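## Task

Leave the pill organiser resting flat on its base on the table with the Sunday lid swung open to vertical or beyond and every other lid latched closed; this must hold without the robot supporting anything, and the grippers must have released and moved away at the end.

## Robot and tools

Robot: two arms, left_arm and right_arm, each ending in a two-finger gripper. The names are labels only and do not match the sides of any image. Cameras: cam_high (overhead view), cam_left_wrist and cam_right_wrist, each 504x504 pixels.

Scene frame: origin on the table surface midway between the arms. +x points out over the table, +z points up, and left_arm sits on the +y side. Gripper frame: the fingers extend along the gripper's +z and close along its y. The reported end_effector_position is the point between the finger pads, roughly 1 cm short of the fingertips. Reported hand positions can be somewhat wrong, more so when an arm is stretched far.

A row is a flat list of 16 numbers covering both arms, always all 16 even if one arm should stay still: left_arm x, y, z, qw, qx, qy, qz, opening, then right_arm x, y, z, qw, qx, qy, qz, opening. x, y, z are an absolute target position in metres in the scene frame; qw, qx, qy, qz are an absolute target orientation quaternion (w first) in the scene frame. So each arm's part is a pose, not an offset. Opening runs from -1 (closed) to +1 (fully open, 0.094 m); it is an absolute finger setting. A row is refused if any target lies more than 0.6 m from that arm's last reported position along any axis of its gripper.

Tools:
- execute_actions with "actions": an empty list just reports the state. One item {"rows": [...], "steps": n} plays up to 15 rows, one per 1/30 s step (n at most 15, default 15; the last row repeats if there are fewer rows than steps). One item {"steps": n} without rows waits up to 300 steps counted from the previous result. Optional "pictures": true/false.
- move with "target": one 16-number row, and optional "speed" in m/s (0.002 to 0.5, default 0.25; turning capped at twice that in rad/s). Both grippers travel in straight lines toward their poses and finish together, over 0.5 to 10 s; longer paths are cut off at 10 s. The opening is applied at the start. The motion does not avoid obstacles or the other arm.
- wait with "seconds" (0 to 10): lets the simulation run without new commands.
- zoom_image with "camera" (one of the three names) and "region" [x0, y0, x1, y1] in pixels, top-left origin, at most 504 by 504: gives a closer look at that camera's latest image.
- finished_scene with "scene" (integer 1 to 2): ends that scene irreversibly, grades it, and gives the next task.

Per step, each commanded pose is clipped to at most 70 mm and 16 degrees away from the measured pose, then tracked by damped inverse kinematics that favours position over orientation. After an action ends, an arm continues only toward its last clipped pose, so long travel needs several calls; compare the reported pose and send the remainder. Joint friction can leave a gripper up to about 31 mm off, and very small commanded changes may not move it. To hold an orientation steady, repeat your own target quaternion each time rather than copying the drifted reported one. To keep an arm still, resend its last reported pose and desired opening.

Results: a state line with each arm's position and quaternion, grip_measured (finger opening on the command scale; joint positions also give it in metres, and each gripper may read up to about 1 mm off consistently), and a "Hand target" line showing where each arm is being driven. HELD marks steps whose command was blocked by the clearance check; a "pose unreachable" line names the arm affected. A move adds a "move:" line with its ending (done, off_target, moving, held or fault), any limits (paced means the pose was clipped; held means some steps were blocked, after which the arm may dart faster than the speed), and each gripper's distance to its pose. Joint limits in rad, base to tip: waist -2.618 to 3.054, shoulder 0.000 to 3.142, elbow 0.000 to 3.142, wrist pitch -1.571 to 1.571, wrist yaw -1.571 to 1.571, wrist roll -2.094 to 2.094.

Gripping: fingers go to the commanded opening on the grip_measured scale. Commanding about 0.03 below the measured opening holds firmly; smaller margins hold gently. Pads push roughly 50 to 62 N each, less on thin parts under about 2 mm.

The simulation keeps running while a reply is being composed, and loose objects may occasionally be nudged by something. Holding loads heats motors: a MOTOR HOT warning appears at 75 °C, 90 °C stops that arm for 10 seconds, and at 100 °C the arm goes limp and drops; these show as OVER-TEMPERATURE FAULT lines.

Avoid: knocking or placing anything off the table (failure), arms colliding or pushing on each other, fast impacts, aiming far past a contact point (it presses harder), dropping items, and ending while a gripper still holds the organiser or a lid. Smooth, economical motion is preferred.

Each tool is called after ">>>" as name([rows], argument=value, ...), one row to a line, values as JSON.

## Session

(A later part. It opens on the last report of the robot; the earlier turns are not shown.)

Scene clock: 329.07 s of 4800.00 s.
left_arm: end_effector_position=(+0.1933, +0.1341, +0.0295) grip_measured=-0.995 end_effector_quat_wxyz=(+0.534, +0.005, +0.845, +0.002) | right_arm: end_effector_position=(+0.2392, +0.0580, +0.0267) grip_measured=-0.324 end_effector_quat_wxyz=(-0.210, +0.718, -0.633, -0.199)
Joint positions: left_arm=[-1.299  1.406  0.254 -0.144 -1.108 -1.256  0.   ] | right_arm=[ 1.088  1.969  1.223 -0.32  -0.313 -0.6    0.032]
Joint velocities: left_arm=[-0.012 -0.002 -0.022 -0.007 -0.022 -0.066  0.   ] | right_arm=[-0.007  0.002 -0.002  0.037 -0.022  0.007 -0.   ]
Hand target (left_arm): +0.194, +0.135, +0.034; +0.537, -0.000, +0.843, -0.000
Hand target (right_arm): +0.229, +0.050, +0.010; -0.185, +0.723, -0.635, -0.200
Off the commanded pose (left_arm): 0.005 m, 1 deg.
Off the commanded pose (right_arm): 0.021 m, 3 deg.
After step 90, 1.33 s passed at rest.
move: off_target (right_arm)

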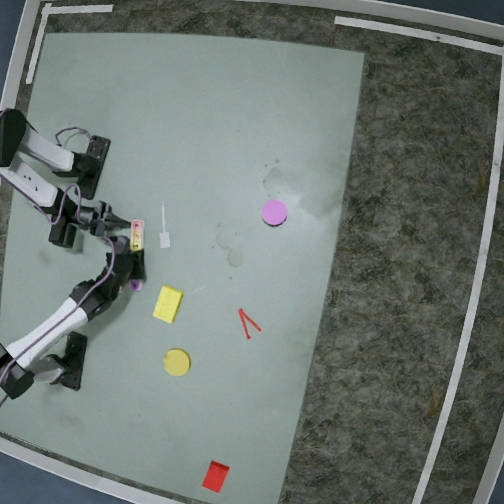

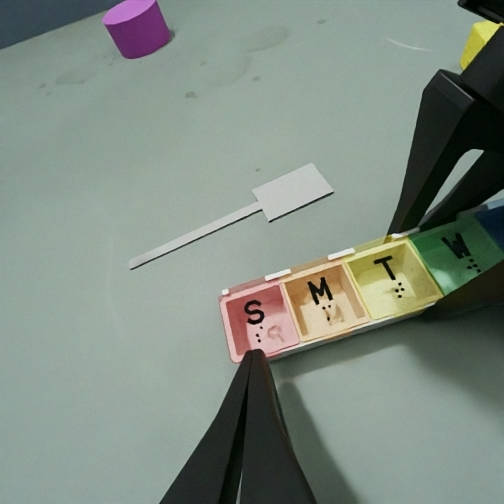

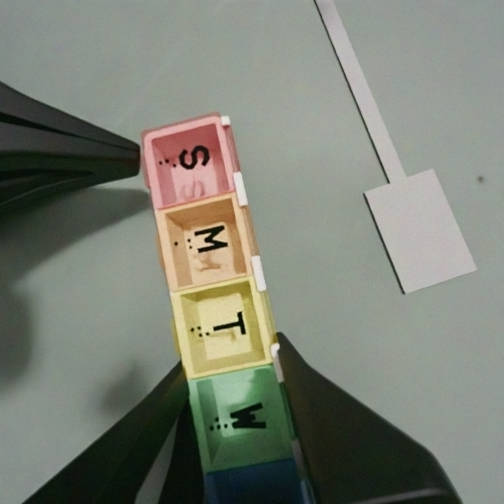

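>>> move(target=[0.175,0.138,0.03,0.588,0,0.809,0,-1, 0.225,0.048,0.012,-0.185,0.723,-0.635,-0.2,-0.42], speed=0.04)

>>> move(target=[0.177,0.138,0.011,0.588,0,0.809,0,-1, 0.225,0.048,0.012,-0.185,0.723,-0.635,-0.2,-0.42], speed=0.04)

>>> move(target=[0.198,0.139,0.012,0.588,0,0.809,0,-1, 0.225,0.048,0.012,-0.185,0.723,-0.635,-0.2,-0.42], speed=0.02)

Scene clock: 358.47 s of 4800.00 s.
left_arm: end_effector_position=(+0.1774, +0.1415, +0.0311) grip_measured=-0.995 end_effector_quat_wxyz=(+0.586, -0.008, +0.811, -0.004) | right_arm: end_effector_position=(+0.2385, +0.0572, +0.0254) grip_measured=-0.325 end_effector_quat_wxyz=(-0.209, +0.718, -0.633, -0.199)
Joint positions: left_arm=[-1.459  1.59   0.301 -0.377 -1.25  -1.688  0.   ] | right_arm=[ 1.088  1.969  1.218 -0.317 -0.314 -0.6    0.032]
Joint velocities: left_arm=[-0.017  0.032  0.012  0.007  0.051 -0.081 -0.   ] | right_arm=[-0.027 -0.007 -0.002 -0.022  0.007 -0.051 -0.   ]
Hand target (left_arm): +0.176, +0.139, +0.031; +0.588, -0.000, +0.809, +0.002
Hand target (right_arm): +0.225, +0.049, +0.012; -0.185, +0.723, -0.635, -0.200
Off the commanded pose (left_arm): 0.004 m, 1 deg.
Off the commanded pose (right_arm): 0.021 m, 3 deg.
After step 90, 24.43 s passed at rest.
move: off_target (right_arm)

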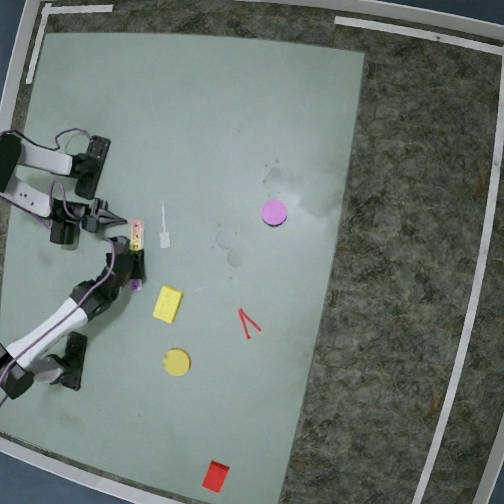

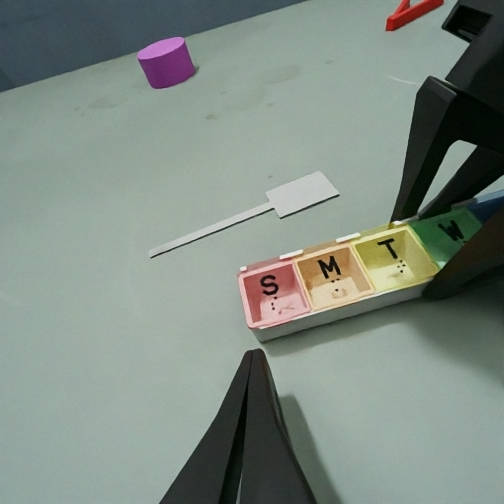

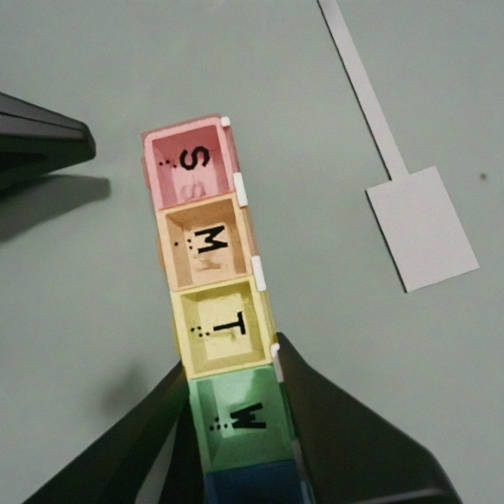

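Scene clock: 359.53 s of 4800.00 s.
left_arm: end_effector_position=(+0.1773, +0.1360, +0.0148) grip_measured=-0.995 end_effector_quat_wxyz=(+0.586, -0.009, +0.810, -0.006) | right_arm: end_effector_position=(+0.2385, +0.0572, +0.0254) grip_measured=-0.325 end_effector_quat_wxyz=(-0.209, +0.718, -0.633, -0.199)
Joint positions: left_arm=[-1.459  1.713  0.301 -0.248 -1.251 -1.686  0.   ] | right_arm=[ 1.088  1.969  1.218 -0.317 -0.314 -0.6    0.032]
Joint velocities: left_arm=[-0.002 -0.007 -0.002  0.022 -0.037  0.022  0.   ] | right_arm=[-0.012 -0.012  0.007  0.007 -0.037  0.037 -0.   ]
Hand target (left_arm): +0.177, +0.138, +0.012; +0.588, -0.000, +0.809, +0.000
Hand target (right_arm): +0.225, +0.048, +0.012; -0.185, +0.723, -0.635, -0.200
Off the commanded pose (left_arm): 0.004 m, 1 deg.
Off the commanded pose (right_arm): 0.021 m, 3 deg.
move: off_target (right_arm)

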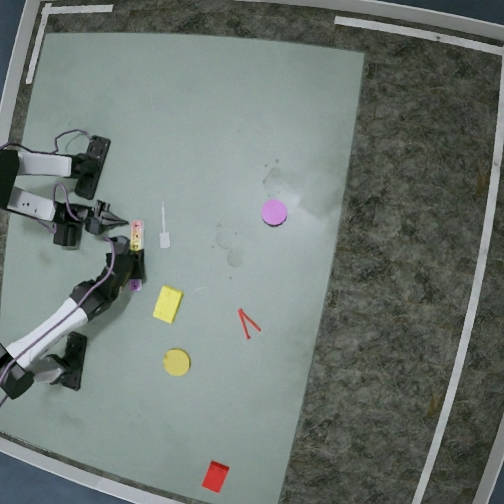

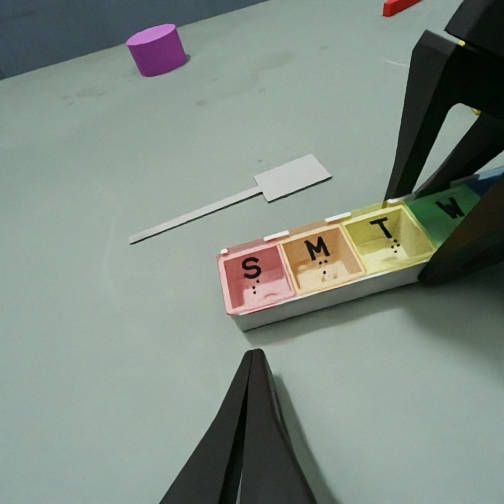

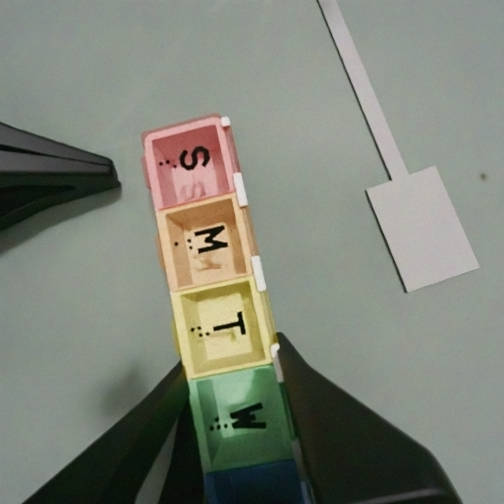

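Scene clock: 361.00 s of 4800.00 s.
left_arm: end_effector_position=(+0.1964, +0.1350, +0.0155) grip_measured=-0.995 end_effector_quat_wxyz=(+0.599, +0.004, +0.801, +0.006) | right_arm: end_effector_position=(+0.2414, +0.0577, +0.0258) grip_measured=-0.325 end_effector_quat_wxyz=(-0.213, +0.712, -0.640, -0.195)
Joint positions: left_arm=[-1.342  1.697  0.201  0.195 -1.272 -1.274  0.   ] | right_arm=[ 1.088  1.969  1.218 -0.309 -0.301 -0.584  0.032]
Joint velocities: left_arm=[ 0.007 -0.012 -0.042  0.212  0.037  0.139 -0.   ] | right_arm=[-0.002 -0.007  0.002 -0.007  0.051  0.051  0.001]
Hand target (left_arm): +0.197, +0.138, +0.012; +0.588, -0.001, +0.809, +0.000
Hand target (right_arm): +0.225, +0.049, +0.012; -0.185, +0.723, -0.635, -0.200
Off the commanded pose (left_arm): 0.006 m, 2 deg.
Off the commanded pose (right_arm): 0.024 m, 4 deg.
move: off_target (right_arm)

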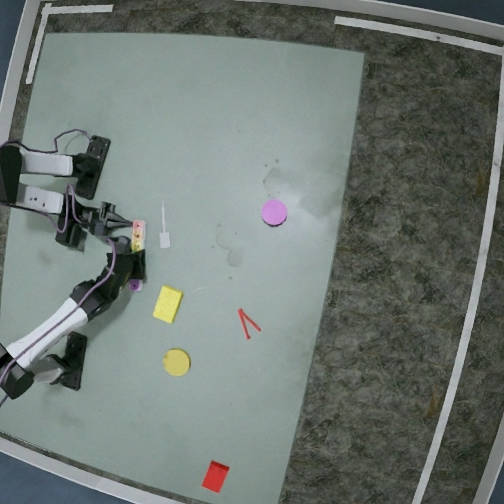

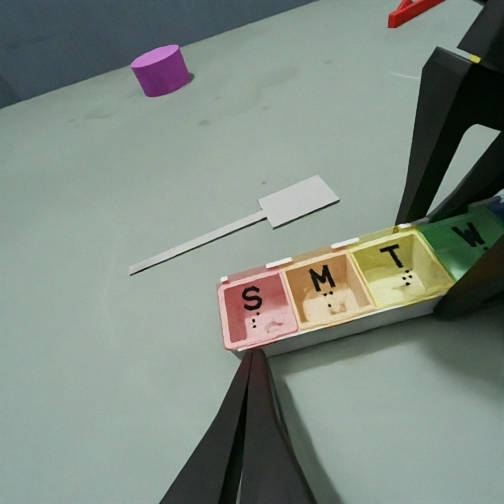

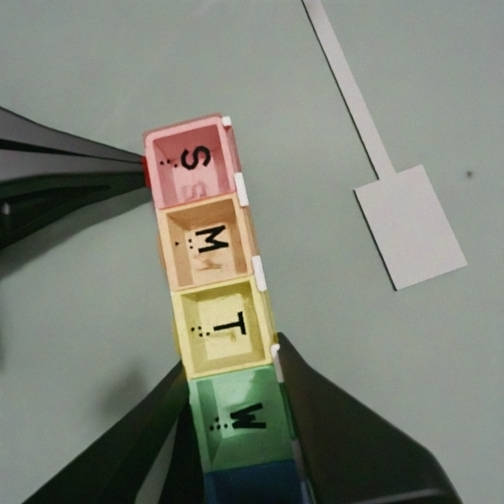

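>>> move(target=[0.206,0.14,0.036,0.588,0,0.809,0,-1, 0.222,0.046,0.008,-0.185,0.723,-0.635,-0.2,-0.42], speed=0.01)

Scene clock: 374.33 s of 4800.00 s.
left_arm: end_effector_position=(+0.2010, +0.1307, +0.0248) grip_measured=-0.995 end_effector_quat_wxyz=(+0.568, +0.015, +0.823, -0.009) | right_arm: end_effector_position=(+0.2452, +0.0624, +0.0301) grip_measured=-0.325 end_effector_quat_wxyz=(-0.232, +0.707, -0.638, -0.198)
Joint positions: left_arm=[-1.283  1.507  0.17   0.211 -1.167 -1.091  0.   ] | right_arm=[ 1.087  1.961  1.205 -0.262 -0.298 -0.575  0.032]
Joint velocities: left_arm=[ 0.012 -0.002 -0.002 -0.081 -0.051 -0.037 -0.001] | right_arm=[ 0.002 -0.017  0.012 -0.037 -0.095  0.066  0.   ]
Hand target (left_arm): +0.206, +0.139, +0.034; +0.588, +0.000, +0.809, -0.000
Hand target (right_arm): +0.223, +0.047, +0.008; -0.185, +0.723, -0.635, -0.200
Off the commanded pose (left_arm): 0.015 m, 3 deg.
Off the commanded pose (right_arm): 0.036 m, 6 deg.
After step 90, 7.00 s passed at rest.
move: off_target (left_arm, right_arm)

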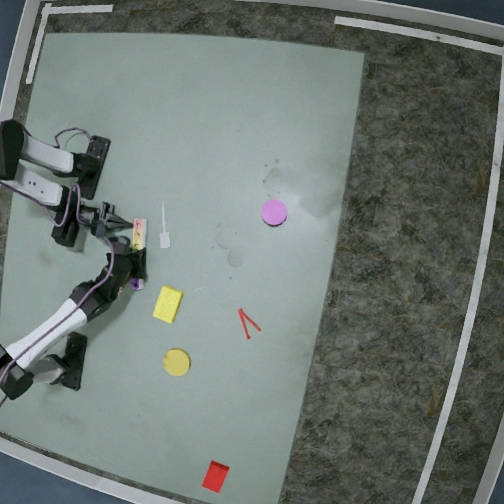

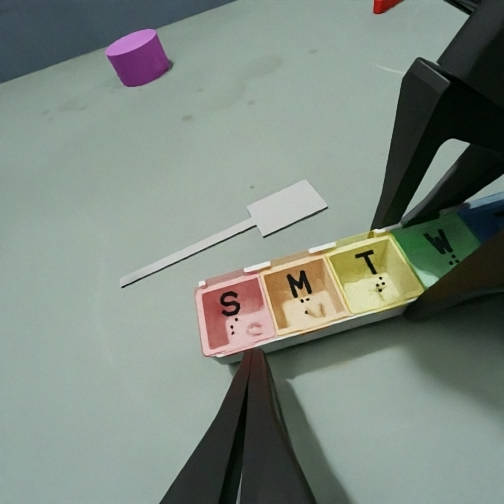

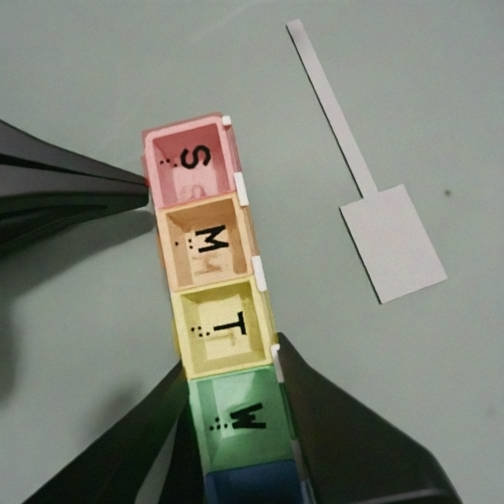

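>>> move(target=[0.208,0.146,0.05,0.588,0,0.809,0,-1, 0.222,0.04,0.0,-0.13,0.735,-0.65,-0.14,-0.42], speed=0.01)

Scene clock: 394.17 s of 4800.00 s.
left_arm: end_effector_position=(+0.2062, +0.1327, +0.0464) grip_measured=-0.995 end_effector_quat_wxyz=(+0.584, -0.001, +0.812, -0.017) | right_arm: end_effector_position=(+0.2380, +0.0588, +0.0257) grip_measured=-0.325 end_effector_quat_wxyz=(-0.196, +0.718, -0.645, -0.173)
Joint positions: left_arm=[-1.262  1.377  0.17   0.162 -1.195 -1.043  0.   ] | right_arm=[ 1.112  1.984  1.27  -0.388 -0.254 -0.579  0.032]
Joint velocities: left_arm=[ 0.007  0.007 -0.007 -0.022  0.037  0.007  0.001] | right_arm=[0.017 0.002 0.007 0.022 0.022 0.007 0.   ]
Hand target (left_arm): +0.207, +0.143, +0.045; +0.584, +0.003, +0.811, -0.002
Hand target (right_arm): +0.226, +0.045, +0.005; -0.150, +0.732, -0.648, -0.150
Off the commanded pose (left_arm): 0.014 m, 2 deg.
Off the commanded pose (right_arm): 0.036 m, 9 deg.
After step 90, 6.63 s passed at rest.
move: off_target (left_arm, right_arm; path cut at 10 s)

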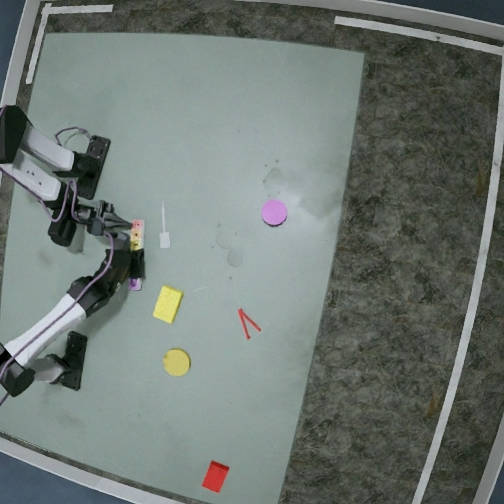

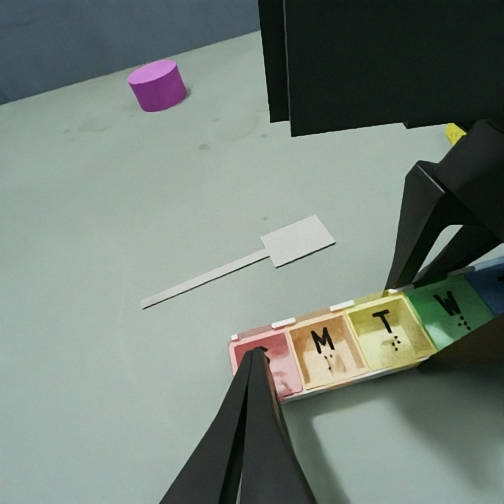

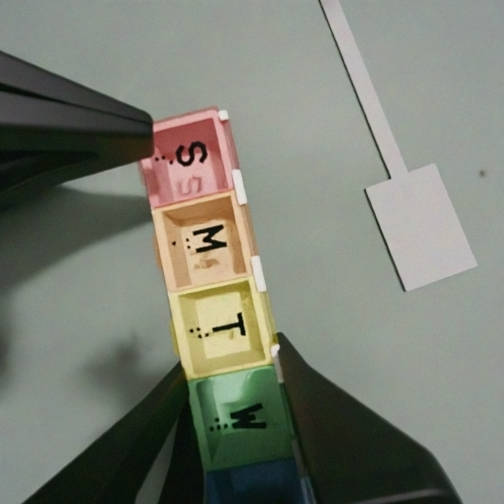

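>>> move(target=[0.18,0.146,0.035,0.588,0,0.809,0,-1, 0.226,0.045,0.005,-0.15,0.732,-0.648,-0.15,-0.42], speed=0.05)

>>> move(target=[0.18,0.146,0.011,0.588,0,0.809,0,-1, 0.226,0.045,0.005,-0.15,0.732,-0.648,-0.15,-0.42], speed=0.05)

>>> move(target=[0.198,0.147,0.012,0.588,0,0.809,0,-1, 0.226,0.045,0.005,-0.15,0.732,-0.648,-0.15,-0.42], speed=0.02)

Scene clock: 405.03 s of 4800.00 s.
left_arm: end_effector_position=(+0.1820, +0.1502, +0.0360) grip_measured=-0.995 end_effector_quat_wxyz=(+0.586, -0.009, +0.810, -0.004) | right_arm: end_effector_position=(+0.2378, +0.0596, +0.0251) grip_measured=-0.325 end_effector_quat_wxyz=(-0.197, +0.718, -0.644, -0.174)
Joint positions: left_arm=[-1.427  1.495  0.249 -0.327 -1.253 -1.591  0.   ] | right_arm=[ 1.112  1.987  1.27  -0.383 -0.258 -0.579  0.032]
Joint velocities: left_arm=[ 0.012 -0.007  0.002 -0.139 -0.007 -0.095  0.   ] | right_arm=[-0.002 -0.002  0.002 -0.007  0.007  0.037  0.001]
Hand target (left_arm): +0.181, +0.147, +0.036; +0.588, -0.001, +0.809, +0.002
Hand target (right_arm): +0.226, +0.045, +0.005; -0.152, +0.732, -0.647, -0.150
Off the commanded pose (left_arm): 0.005 m, 1 deg.
Off the commanded pose (right_arm): 0.028 m, 6 deg.
After step 90, 6.20 s passed at rest.
move: off_target (right_arm)

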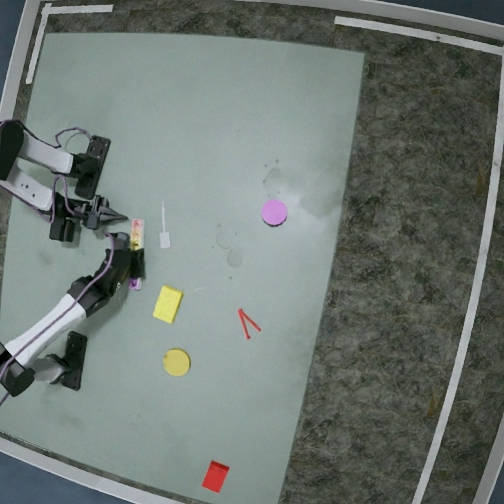

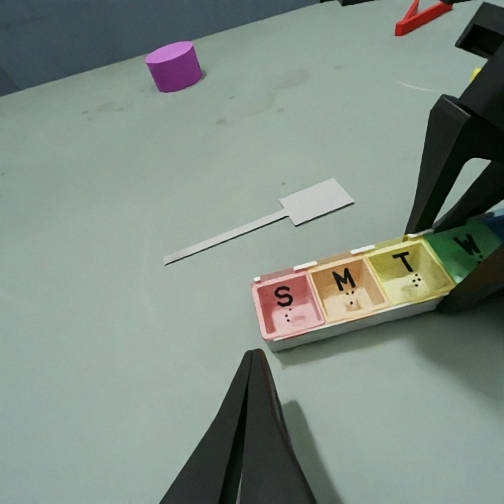

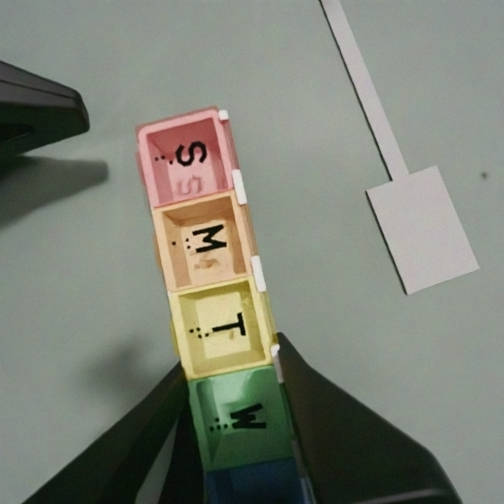

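Scene clock: 406.53 s of 4800.00 s.
left_arm: end_effector_position=(+0.1814, +0.1452, +0.0149) grip_measured=-0.995 end_effector_quat_wxyz=(+0.586, -0.007, +0.810, -0.001) | right_arm: end_effector_position=(+0.2373, +0.0605, +0.0253) grip_measured=-0.325 end_effector_quat_wxyz=(-0.198, +0.719, -0.643, -0.174)
Joint positions: left_arm=[-1.432  1.673  0.249 -0.171 -1.253 -1.606  0.   ] | right_arm=[ 1.115  1.987  1.27  -0.381 -0.256 -0.579  0.032]
Joint velocities: left_arm=[-0.007  0.007  0.022  0.022 -0.037  0.037 -0.   ] | right_arm=[-0.012 -0.007  0.007 -0.007  0.051  0.081  0.   ]
Hand target (left_arm): +0.180, +0.146, +0.012; +0.588, -0.000, +0.809, +0.000
Hand target (right_arm): +0.226, +0.045, +0.005; -0.152, +0.732, -0.647, -0.150
Off the commanded pose (left_arm): 0.004 m, 1 deg.
Off the commanded pose (right_arm): 0.028 m, 6 deg.
move: off_target (right_arm)

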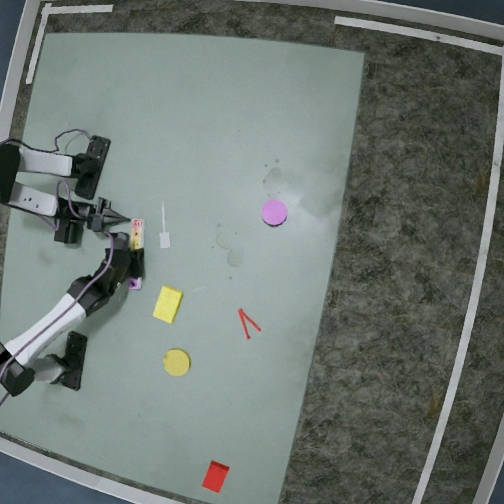

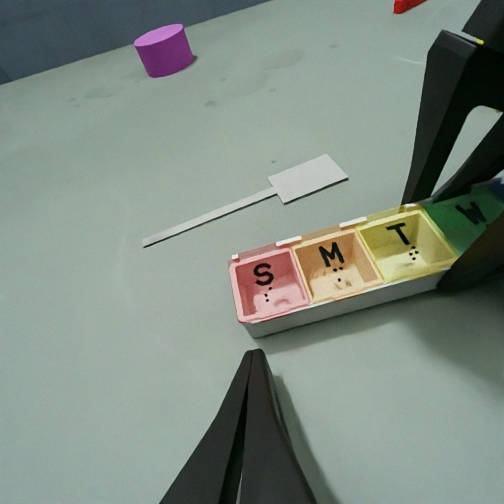

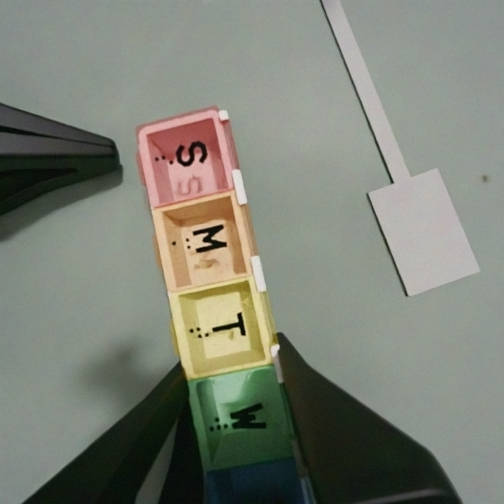

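Scene clock: 409.53 s of 4800.00 s.
left_arm: end_effector_position=(+0.1962, +0.1393, +0.0147) grip_measured=-0.995 end_effector_quat_wxyz=(+0.595, +0.008, +0.804, +0.002) | right_arm: end_effector_position=(+0.2409, +0.0600, +0.0251) grip_measured=-0.325 end_effector_quat_wxyz=(-0.203, +0.718, -0.645, -0.165)
Joint positions: left_arm=[-1.337  1.673  0.164  0.252 -1.259 -1.228  0.   ] | right_arm=[ 1.115  1.987  1.27  -0.376 -0.235 -0.579  0.032]
Joint velocities: left_arm=[ 0.002 -0.007 -0.012  0.081 -0.022  0.095 -0.001] | right_arm=[-0.012  0.007  0.002  0.081  0.022 -0.022 -0.001]
Hand target (left_arm): +0.197, +0.146, +0.011; +0.587, +0.000, +0.809, -0.000
Hand target (right_arm): +0.226, +0.045, +0.005; -0.152, +0.732, -0.647, -0.150
Off the commanded pose (left_arm): 0.008 m, 1 deg.
Off the commanded pose (right_arm): 0.029 m, 6 deg.
move: off_target (right_arm)

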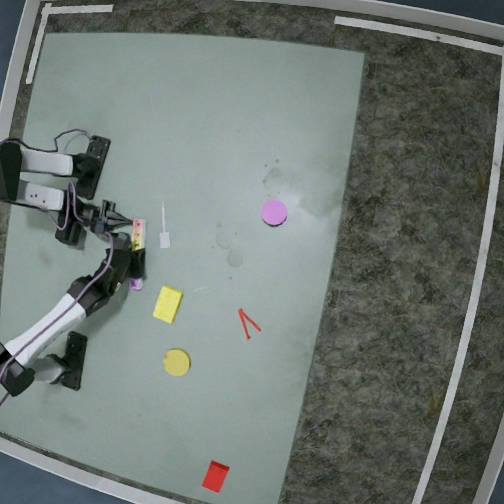

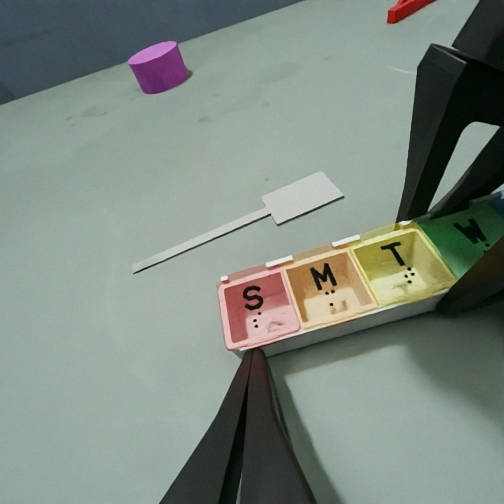

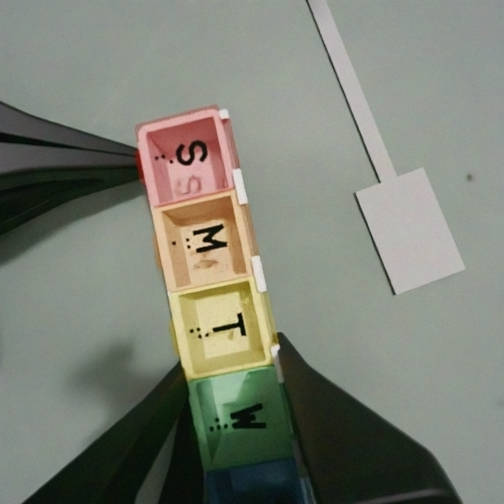

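>>> move(target=[0.206,0.153,0.034,0.588,0,0.809,0,-1, 0.226,0.045,0.005,-0.15,0.732,-0.648,-0.15,-0.42], speed=0.012)

Scene clock: 417.87 s of 4800.00 s.
left_arm: end_effector_position=(+0.2002, +0.1398, +0.0214) grip_measured=-0.995 end_effector_quat_wxyz=(+0.562, +0.018, +0.826, -0.014) | right_arm: end_effector_position=(+0.2455, +0.0643, +0.0293) grip_measured=-0.325 end_effector_quat_wxyz=(-0.214, +0.715, -0.645, -0.163)
Joint positions: left_arm=[-1.27   1.468  0.116  0.262 -1.144 -1.054  0.   ] | right_arm=[ 1.114  1.986  1.277 -0.36  -0.226 -0.573  0.032]
Joint velocities: left_arm=[-0.007 -0.012 -0.007 -0.022  0.051  0.095 -0.   ] | right_arm=[-0.007 -0.007  0.002 -0.022 -0.037 -0.051 -0.   ]
Hand target (left_arm): +0.205, +0.152, +0.032; +0.587, +0.000, +0.809, -0.000
Hand target (right_arm): +0.226, +0.046, +0.006; -0.152, +0.732, -0.647, -0.150
Off the commanded pose (left_arm): 0.019 m, 4 deg.
Off the commanded pose (right_arm): 0.037 m, 8 deg.
After step 90, 0.40 s passed at rest.
move: off_target (left_arm, right_arm)

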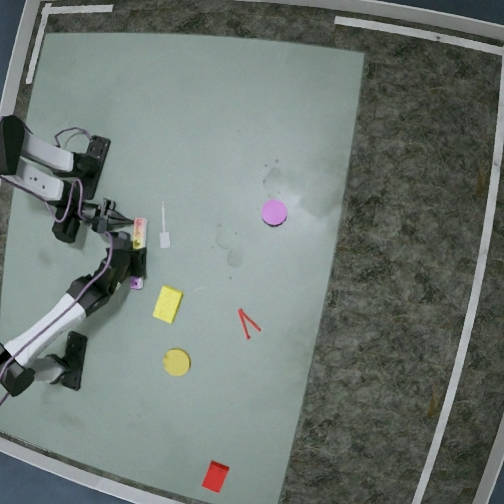

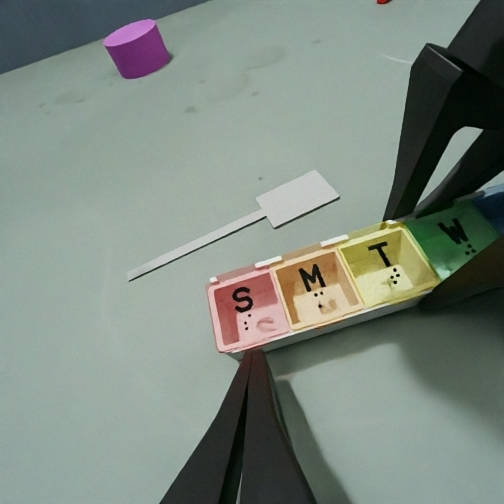

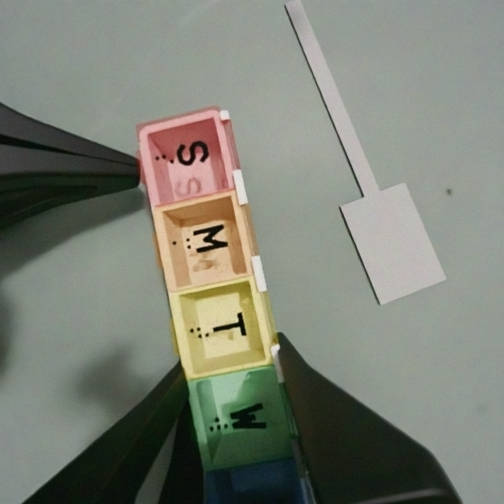

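>>> move(target=[0.165,0.15,0.02,0.588,0,0.809,0,-1, 0.241,0.06,0.027,-0.2,0.718,-0.645,-0.17,-0.42], speed=0.04)

>>> move(target=[0.15,0.15,0.03,0.588,0,0.809,0,-1, 0.24,0.055,0.04,-0.15,0.73,-0.65,-0.15,0.35], speed=0.05)

>>> move(target=[0.15,0.15,0.03,0.588,0,0.809,0,-1, 0.24,0.04,0.045,0,0.749,-0.663,0,0.35], speed=0.08)

Scene clock: 443.33 s of 4800.00 s.
left_arm: end_effector_position=(+0.1682, +0.1545, +0.0233) grip_measured=-0.995 end_effector_quat_wxyz=(+0.589, -0.009, +0.808, -0.001) | right_arm: end_effector_position=(+0.2423, +0.0634, +0.0286) grip_measured=-0.325 end_effector_quat_wxyz=(-0.208, +0.715, -0.645, -0.169)
Joint positions: left_arm=[-1.534  1.692  0.308 -0.52  -1.24  -1.935  0.   ] | right_arm=[ 1.114  1.986  1.277 -0.37  -0.24  -0.572  0.032]
Joint velocities: left_arm=[-0.022  0.022 -0.007 -0.081  0.051 -0.066  0.   ] | right_arm=[-0.002  0.002 -0.007  0.022 -0.007 -0.007 -0.002]
Hand target (left_arm): +0.166, +0.151, +0.022; +0.589, -0.002, +0.808, +0.003
Hand target (right_arm): +0.241, +0.060, +0.027; -0.200, +0.718, -0.645, -0.170
Off the commanded pose (left_arm): 0.006 m, 1 deg.
Off the commanded pose (right_arm): 0.004 m, 1 deg.
After step 90, 20.70 s passed at rest.
move: done

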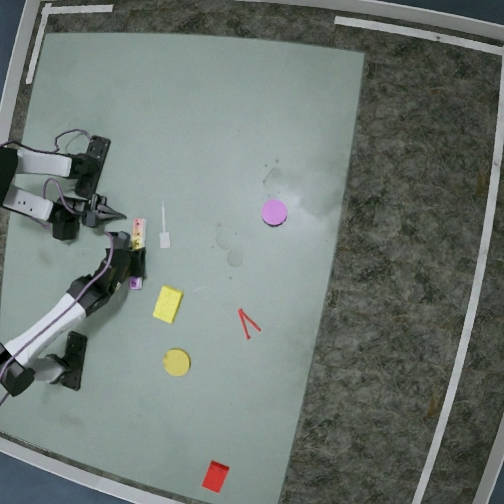

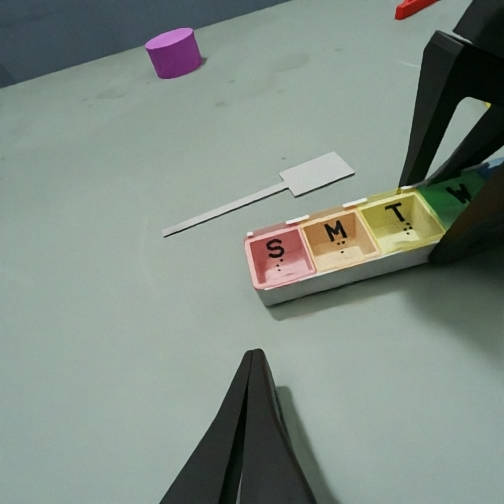

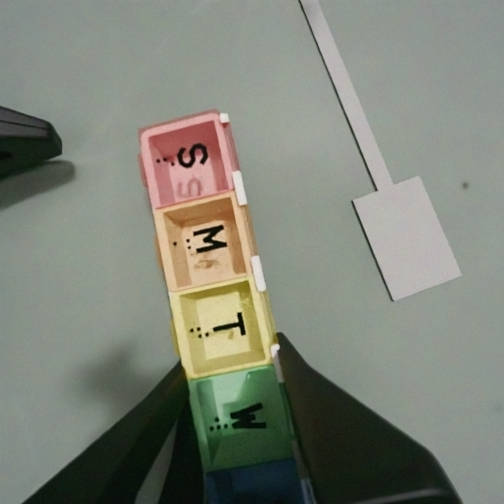

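Scene clock: 445.10 s of 4800.00 s.
left_arm: end_effector_position=(+0.1553, +0.1575, +0.0296) grip_measured=-0.995 end_effector_quat_wxyz=(+0.583, +0.017, +0.812, +0.004) | right_arm: end_effector_position=(+0.2360, +0.0528, +0.0365) grip_measured=+0.349 end_effector_quat_wxyz=(-0.148, +0.728, -0.652, -0.154)
Joint positions: left_arm=[-1.634  1.692  0.34  -0.727 -1.195 -2.082  0.   ] | right_arm=[ 1.114  2.01   1.404 -0.603 -0.24  -0.596  0.063]
Joint velocities: left_arm=[ 0.012 -0.012  0.007 -0.022  0.022  0.037  0.   ] | right_arm=[ 0.007  0.002 -0.002  0.007  0.022  0.007 -0.   ]
Hand target (left_arm): +0.152, +0.150, +0.031; +0.576, +0.012, +0.817, -0.005
Hand target (right_arm): +0.240, +0.055, +0.039; -0.150, +0.730, -0.650, -0.149
Off the commanded pose (left_arm): 0.009 m, 2 deg.
Off the commanded pose (right_arm): 0.006 m, 1 deg.
joint sent to its limit (left arm) — the command would take joint 6 (wrist roll) past its lower limit, so that joint was sent only as far as its limit.
move: done

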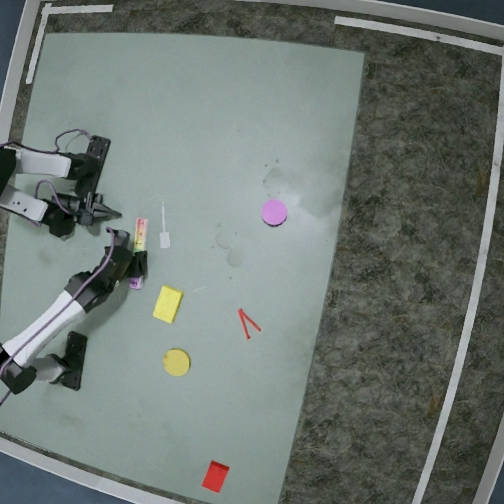

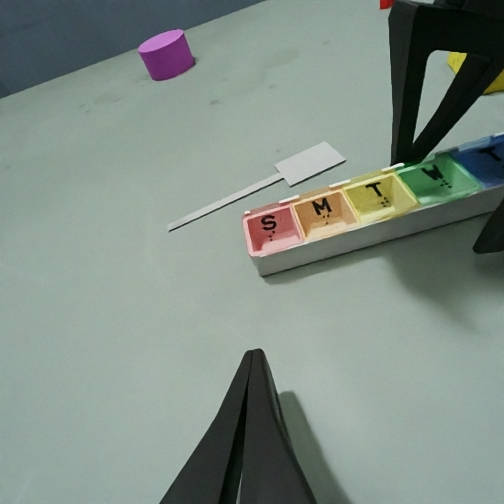

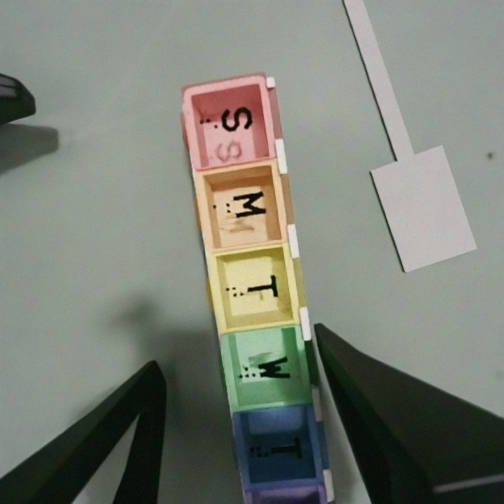

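Scene clock: 448.27 s of 4800.00 s.
left_arm: end_effector_position=(+0.1551, +0.1578, +0.0292) grip_measured=-0.995 end_effector_quat_wxyz=(+0.582, +0.017, +0.813, +0.005) | right_arm: end_effector_position=(+0.2408, +0.0374, +0.0399) grip_measured=+0.349 end_effector_quat_wxyz=(-0.002, +0.749, -0.662, -0.004)
Joint positions: left_arm=[-1.634  1.692  0.34  -0.727 -1.192 -2.082  0.   ] | right_arm=[ 1.177  2.276  1.921 -1.21  -0.007 -0.591  0.063]
Joint velocities: left_arm=[ 0.007  0.007 -0.012 -0.007 -0.007 -0.037  0.002] | right_arm=[-0.017 -0.002 -0.002 -0.051 -0.022 -0.051  0.   ]
Hand target (left_arm): +0.151, +0.150, +0.030; +0.575, +0.012, +0.818, -0.005
Hand target (right_arm): +0.239, +0.040, +0.043; -0.002, +0.749, -0.662, +0.001
Off the commanded pose (left_arm): 0.009 m, 2 deg.
Off the commanded pose (right_arm): 0.006 m, 1 deg.
joint sent to its limit (left arm) — the command would take joint 6 (wrist roll) past its lower limit, so that joint was sent only as far as its limit.
move: done

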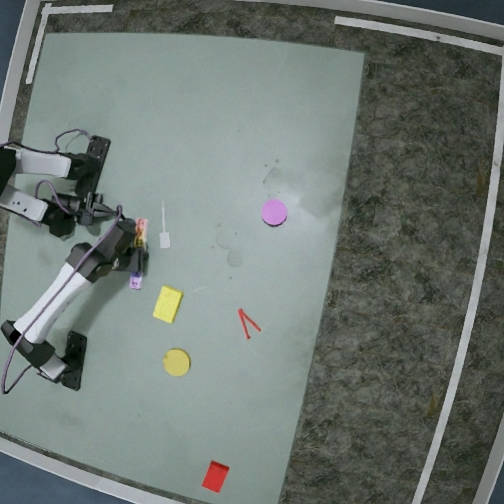

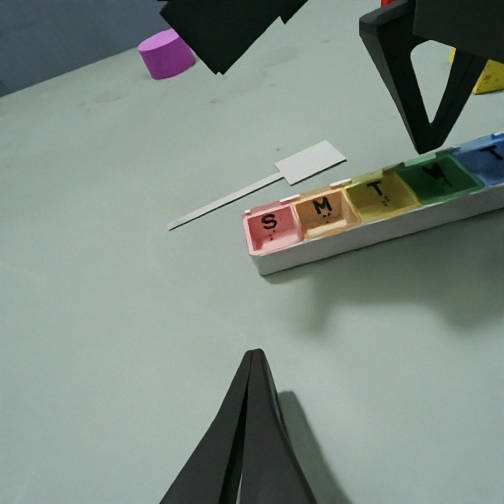

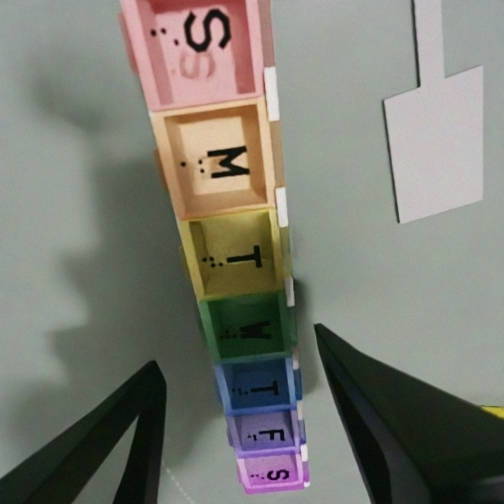

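>>> move(target=[0.16,0.15,0.03,0.588,0,0.809,0,-1, 0.247,0.025,0.018,0,0.728,-0.685,0,0.35], speed=0.04)

Scene clock: 456.60 s of 4800.00 s.
left_arm: end_effector_position=(+0.1593, +0.1582, +0.0309) grip_measured=-0.995 end_effector_quat_wxyz=(+0.587, +0.008, +0.809, +0.007) | right_arm: end_effector_position=(+0.2413, +0.0282, +0.0211) grip_measured=+0.349 end_effector_quat_wxyz=(+0.006, +0.736, -0.677, -0.002)
Joint positions: left_arm=[-1.605  1.692  0.34  -0.711 -1.211 -2.07   0.   ] | right_arm=[ 1.167  2.271  1.838 -1.148 -0.006 -0.562  0.063]
Joint velocities: left_arm=[ 0.007 -0.012  0.007  0.022 -0.007  0.037  0.   ] | right_arm=[-0.007 -0.022 -0.012  0.051  0.037  0.051  0.001]
Hand target (left_arm): +0.159, +0.150, +0.030; +0.588, +0.000, +0.809, -0.000
Hand target (right_arm): +0.247, +0.025, +0.018; +0.000, +0.728, -0.685, +0.001
Off the commanded pose (left_arm): 0.008 m, 1 deg.
Off the commanded pose (right_arm): 0.007 m, 2 deg.
After step 90, 4.30 s passed at rest.
move: done

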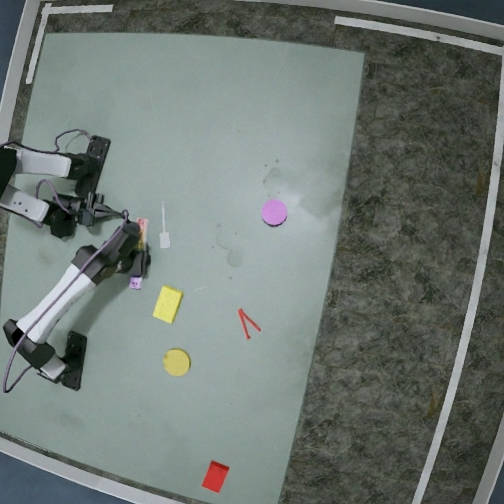

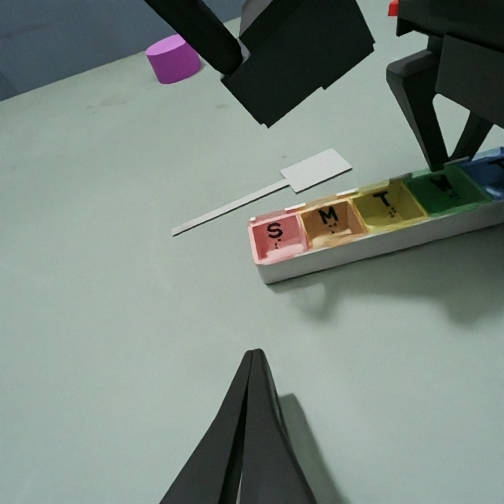

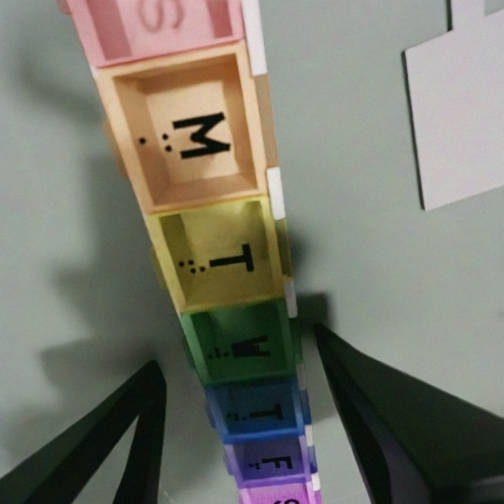

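>>> move(target=[0.18,0.146,0.012,0.588,0,0.809,0,-1, 0.245,0.027,0.016,0,0.732,-0.681,0,-0.42], speed=0.04)

Scene clock: 462.87 s of 4800.00 s.
left_arm: end_effector_position=(+0.1781, +0.1392, +0.0152) grip_measured=-0.995 end_effector_quat_wxyz=(+0.592, +0.005, +0.806, -0.003) | right_arm: end_effector_position=(+0.2418, +0.0289, +0.0206) grip_measured=-0.318 end_effector_quat_wxyz=(+0.004, +0.736, -0.677, -0.002)
Joint positions: left_arm=[-1.46   1.707  0.27  -0.194 -1.268 -1.633  0.   ] | right_arm=[ 1.167  2.271  1.835 -1.142 -0.006 -0.56   0.032]
Joint velocities: left_arm=[-0.012  0.012 -0.002  0.051 -0.037  0.037 -0.001] | right_arm=[-0.002  0.002 -0.017 -0.022 -0.007  0.037 -0.   ]
Hand target (left_arm): +0.179, +0.145, +0.011; +0.587, +0.001, +0.810, -0.001
Hand target (right_arm): +0.245, +0.027, +0.016; +0.000, +0.732, -0.681, +0.000
Off the commanded pose (left_arm): 0.008 m, 1 deg.
Off the commanded pose (right_arm): 0.006 m, 1 deg.
After step 90, 1.80 s passed at rest.
move: done

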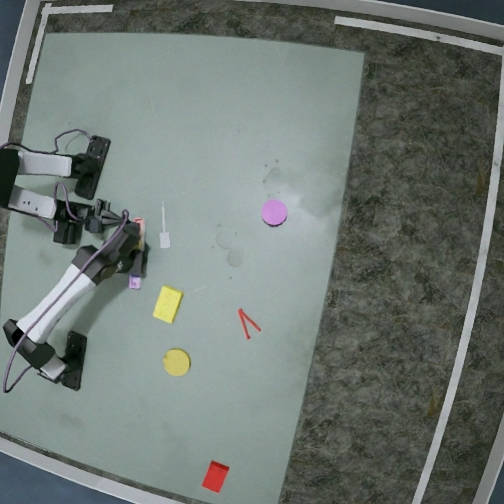

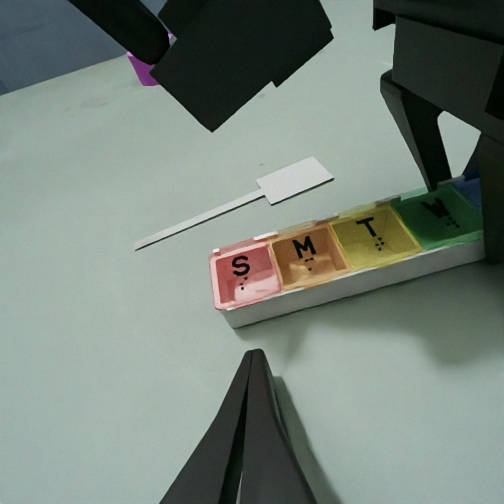

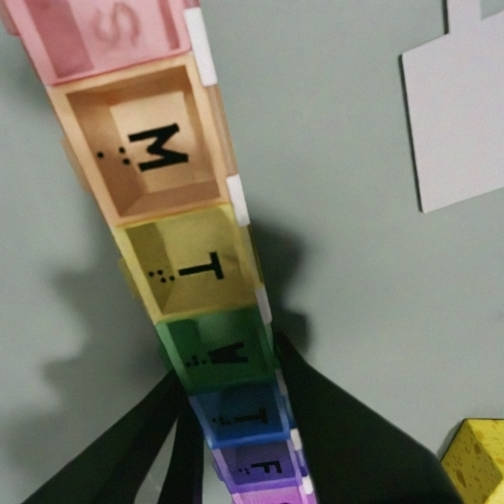

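>>> move(target=[0.18,0.157,0.011,0.588,0,0.809,0,-1, 0.245,0.027,0.016,0,0.732,-0.681,0,-0.42], speed=0.03)

>>> move(target=[0.192,0.157,0.011,0.588,0,0.809,0,-1, 0.245,0.027,0.016,0,0.732,-0.681,0,-0.42], speed=0.02)

Scene clock: 472.67 s of 4800.00 s.
left_arm: end_effector_position=(+0.1796, +0.1483, +0.0164) grip_measured=-0.995 end_effector_quat_wxyz=(+0.602, +0.011, +0.798, +0.003) | right_arm: end_effector_position=(+0.2418, +0.0289, +0.0206) grip_measured=-0.318 end_effector_quat_wxyz=(+0.004, +0.736, -0.677, -0.002)
Joint positions: left_arm=[-1.459  1.707  0.238 -0.174 -1.292 -1.628  0.   ] | right_arm=[ 1.167  2.271  1.835 -1.142 -0.006 -0.56   0.032]
Joint velocities: left_arm=[-0.007 -0.002 -0.002  0.051  0.007  0.007  0.001] | right_arm=[-0.002  0.002  0.002  0.051  0.037 -0.022 -0.   ]
Hand target (left_arm): +0.180, +0.157, +0.011; +0.589, -0.001, +0.808, +0.001
Hand target (right_arm): +0.245, +0.027, +0.016; +0.000, +0.732, -0.681, +0.000
Off the commanded pose (left_arm): 0.010 m, 2 deg.
Off the commanded pose (right_arm): 0.006 m, 1 deg.
After step 90, 5.93 s passed at rest.
move: done

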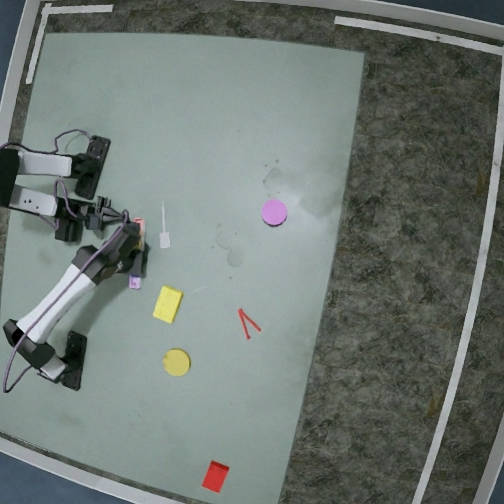

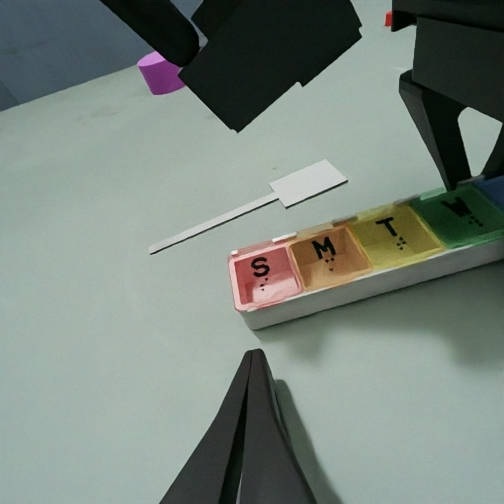

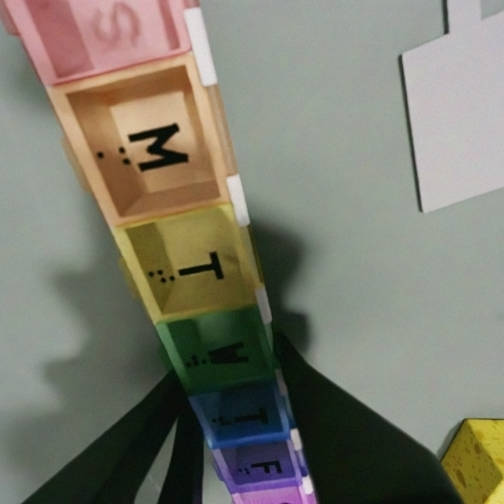

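Scene clock: 473.93 s of 4800.00 s.
left_arm: end_effector_position=(+0.1915, +0.1523, +0.0159) grip_measured=-0.995 end_effector_quat_wxyz=(+0.601, +0.001, +0.799, +0.004) | right_arm: end_effector_position=(+0.2418, +0.0289, +0.0206) grip_measured=-0.318 end_effector_quat_wxyz=(+0.004, +0.736, -0.677, -0.002)
Joint positions: left_arm=[-1.37   1.657  0.156  0.117 -1.285 -1.368  0.   ] | right_arm=[ 1.167  2.271  1.835 -1.142 -0.006 -0.56   0.032]
Joint velocities: left_arm=[ 0.012 -0.007 -0.037  0.11   0.037  0.183  0.   ] | right_arm=[-0.002 -0.002  0.002 -0.051  0.007 -0.081 -0.   ]
Hand target (left_arm): +0.191, +0.156, +0.011; +0.588, -0.001, +0.809, +0.000
Hand target (right_arm): +0.245, +0.027, +0.016; +0.000, +0.732, -0.681, +0.000
Off the commanded pose (left_arm): 0.007 m, 2 deg.
Off the commanded pose (right_arm): 0.006 m, 1 deg.
move: done

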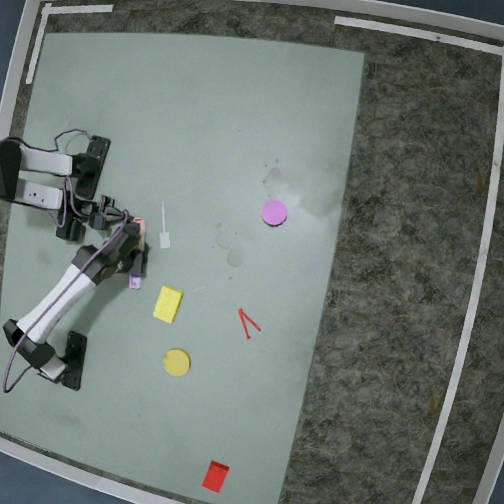

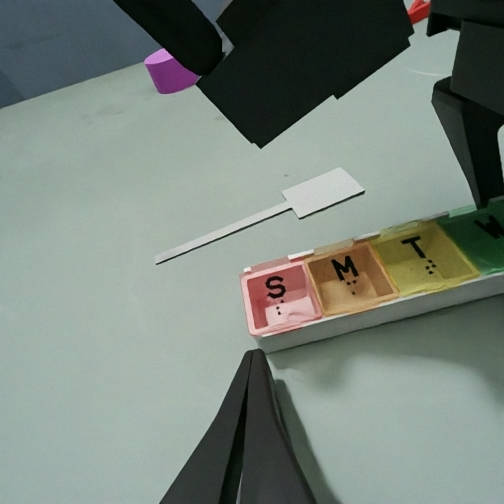

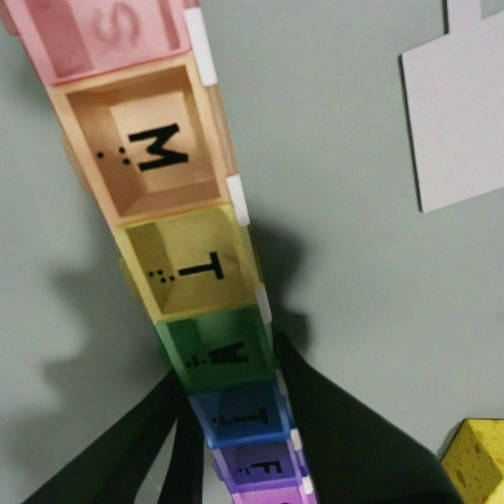

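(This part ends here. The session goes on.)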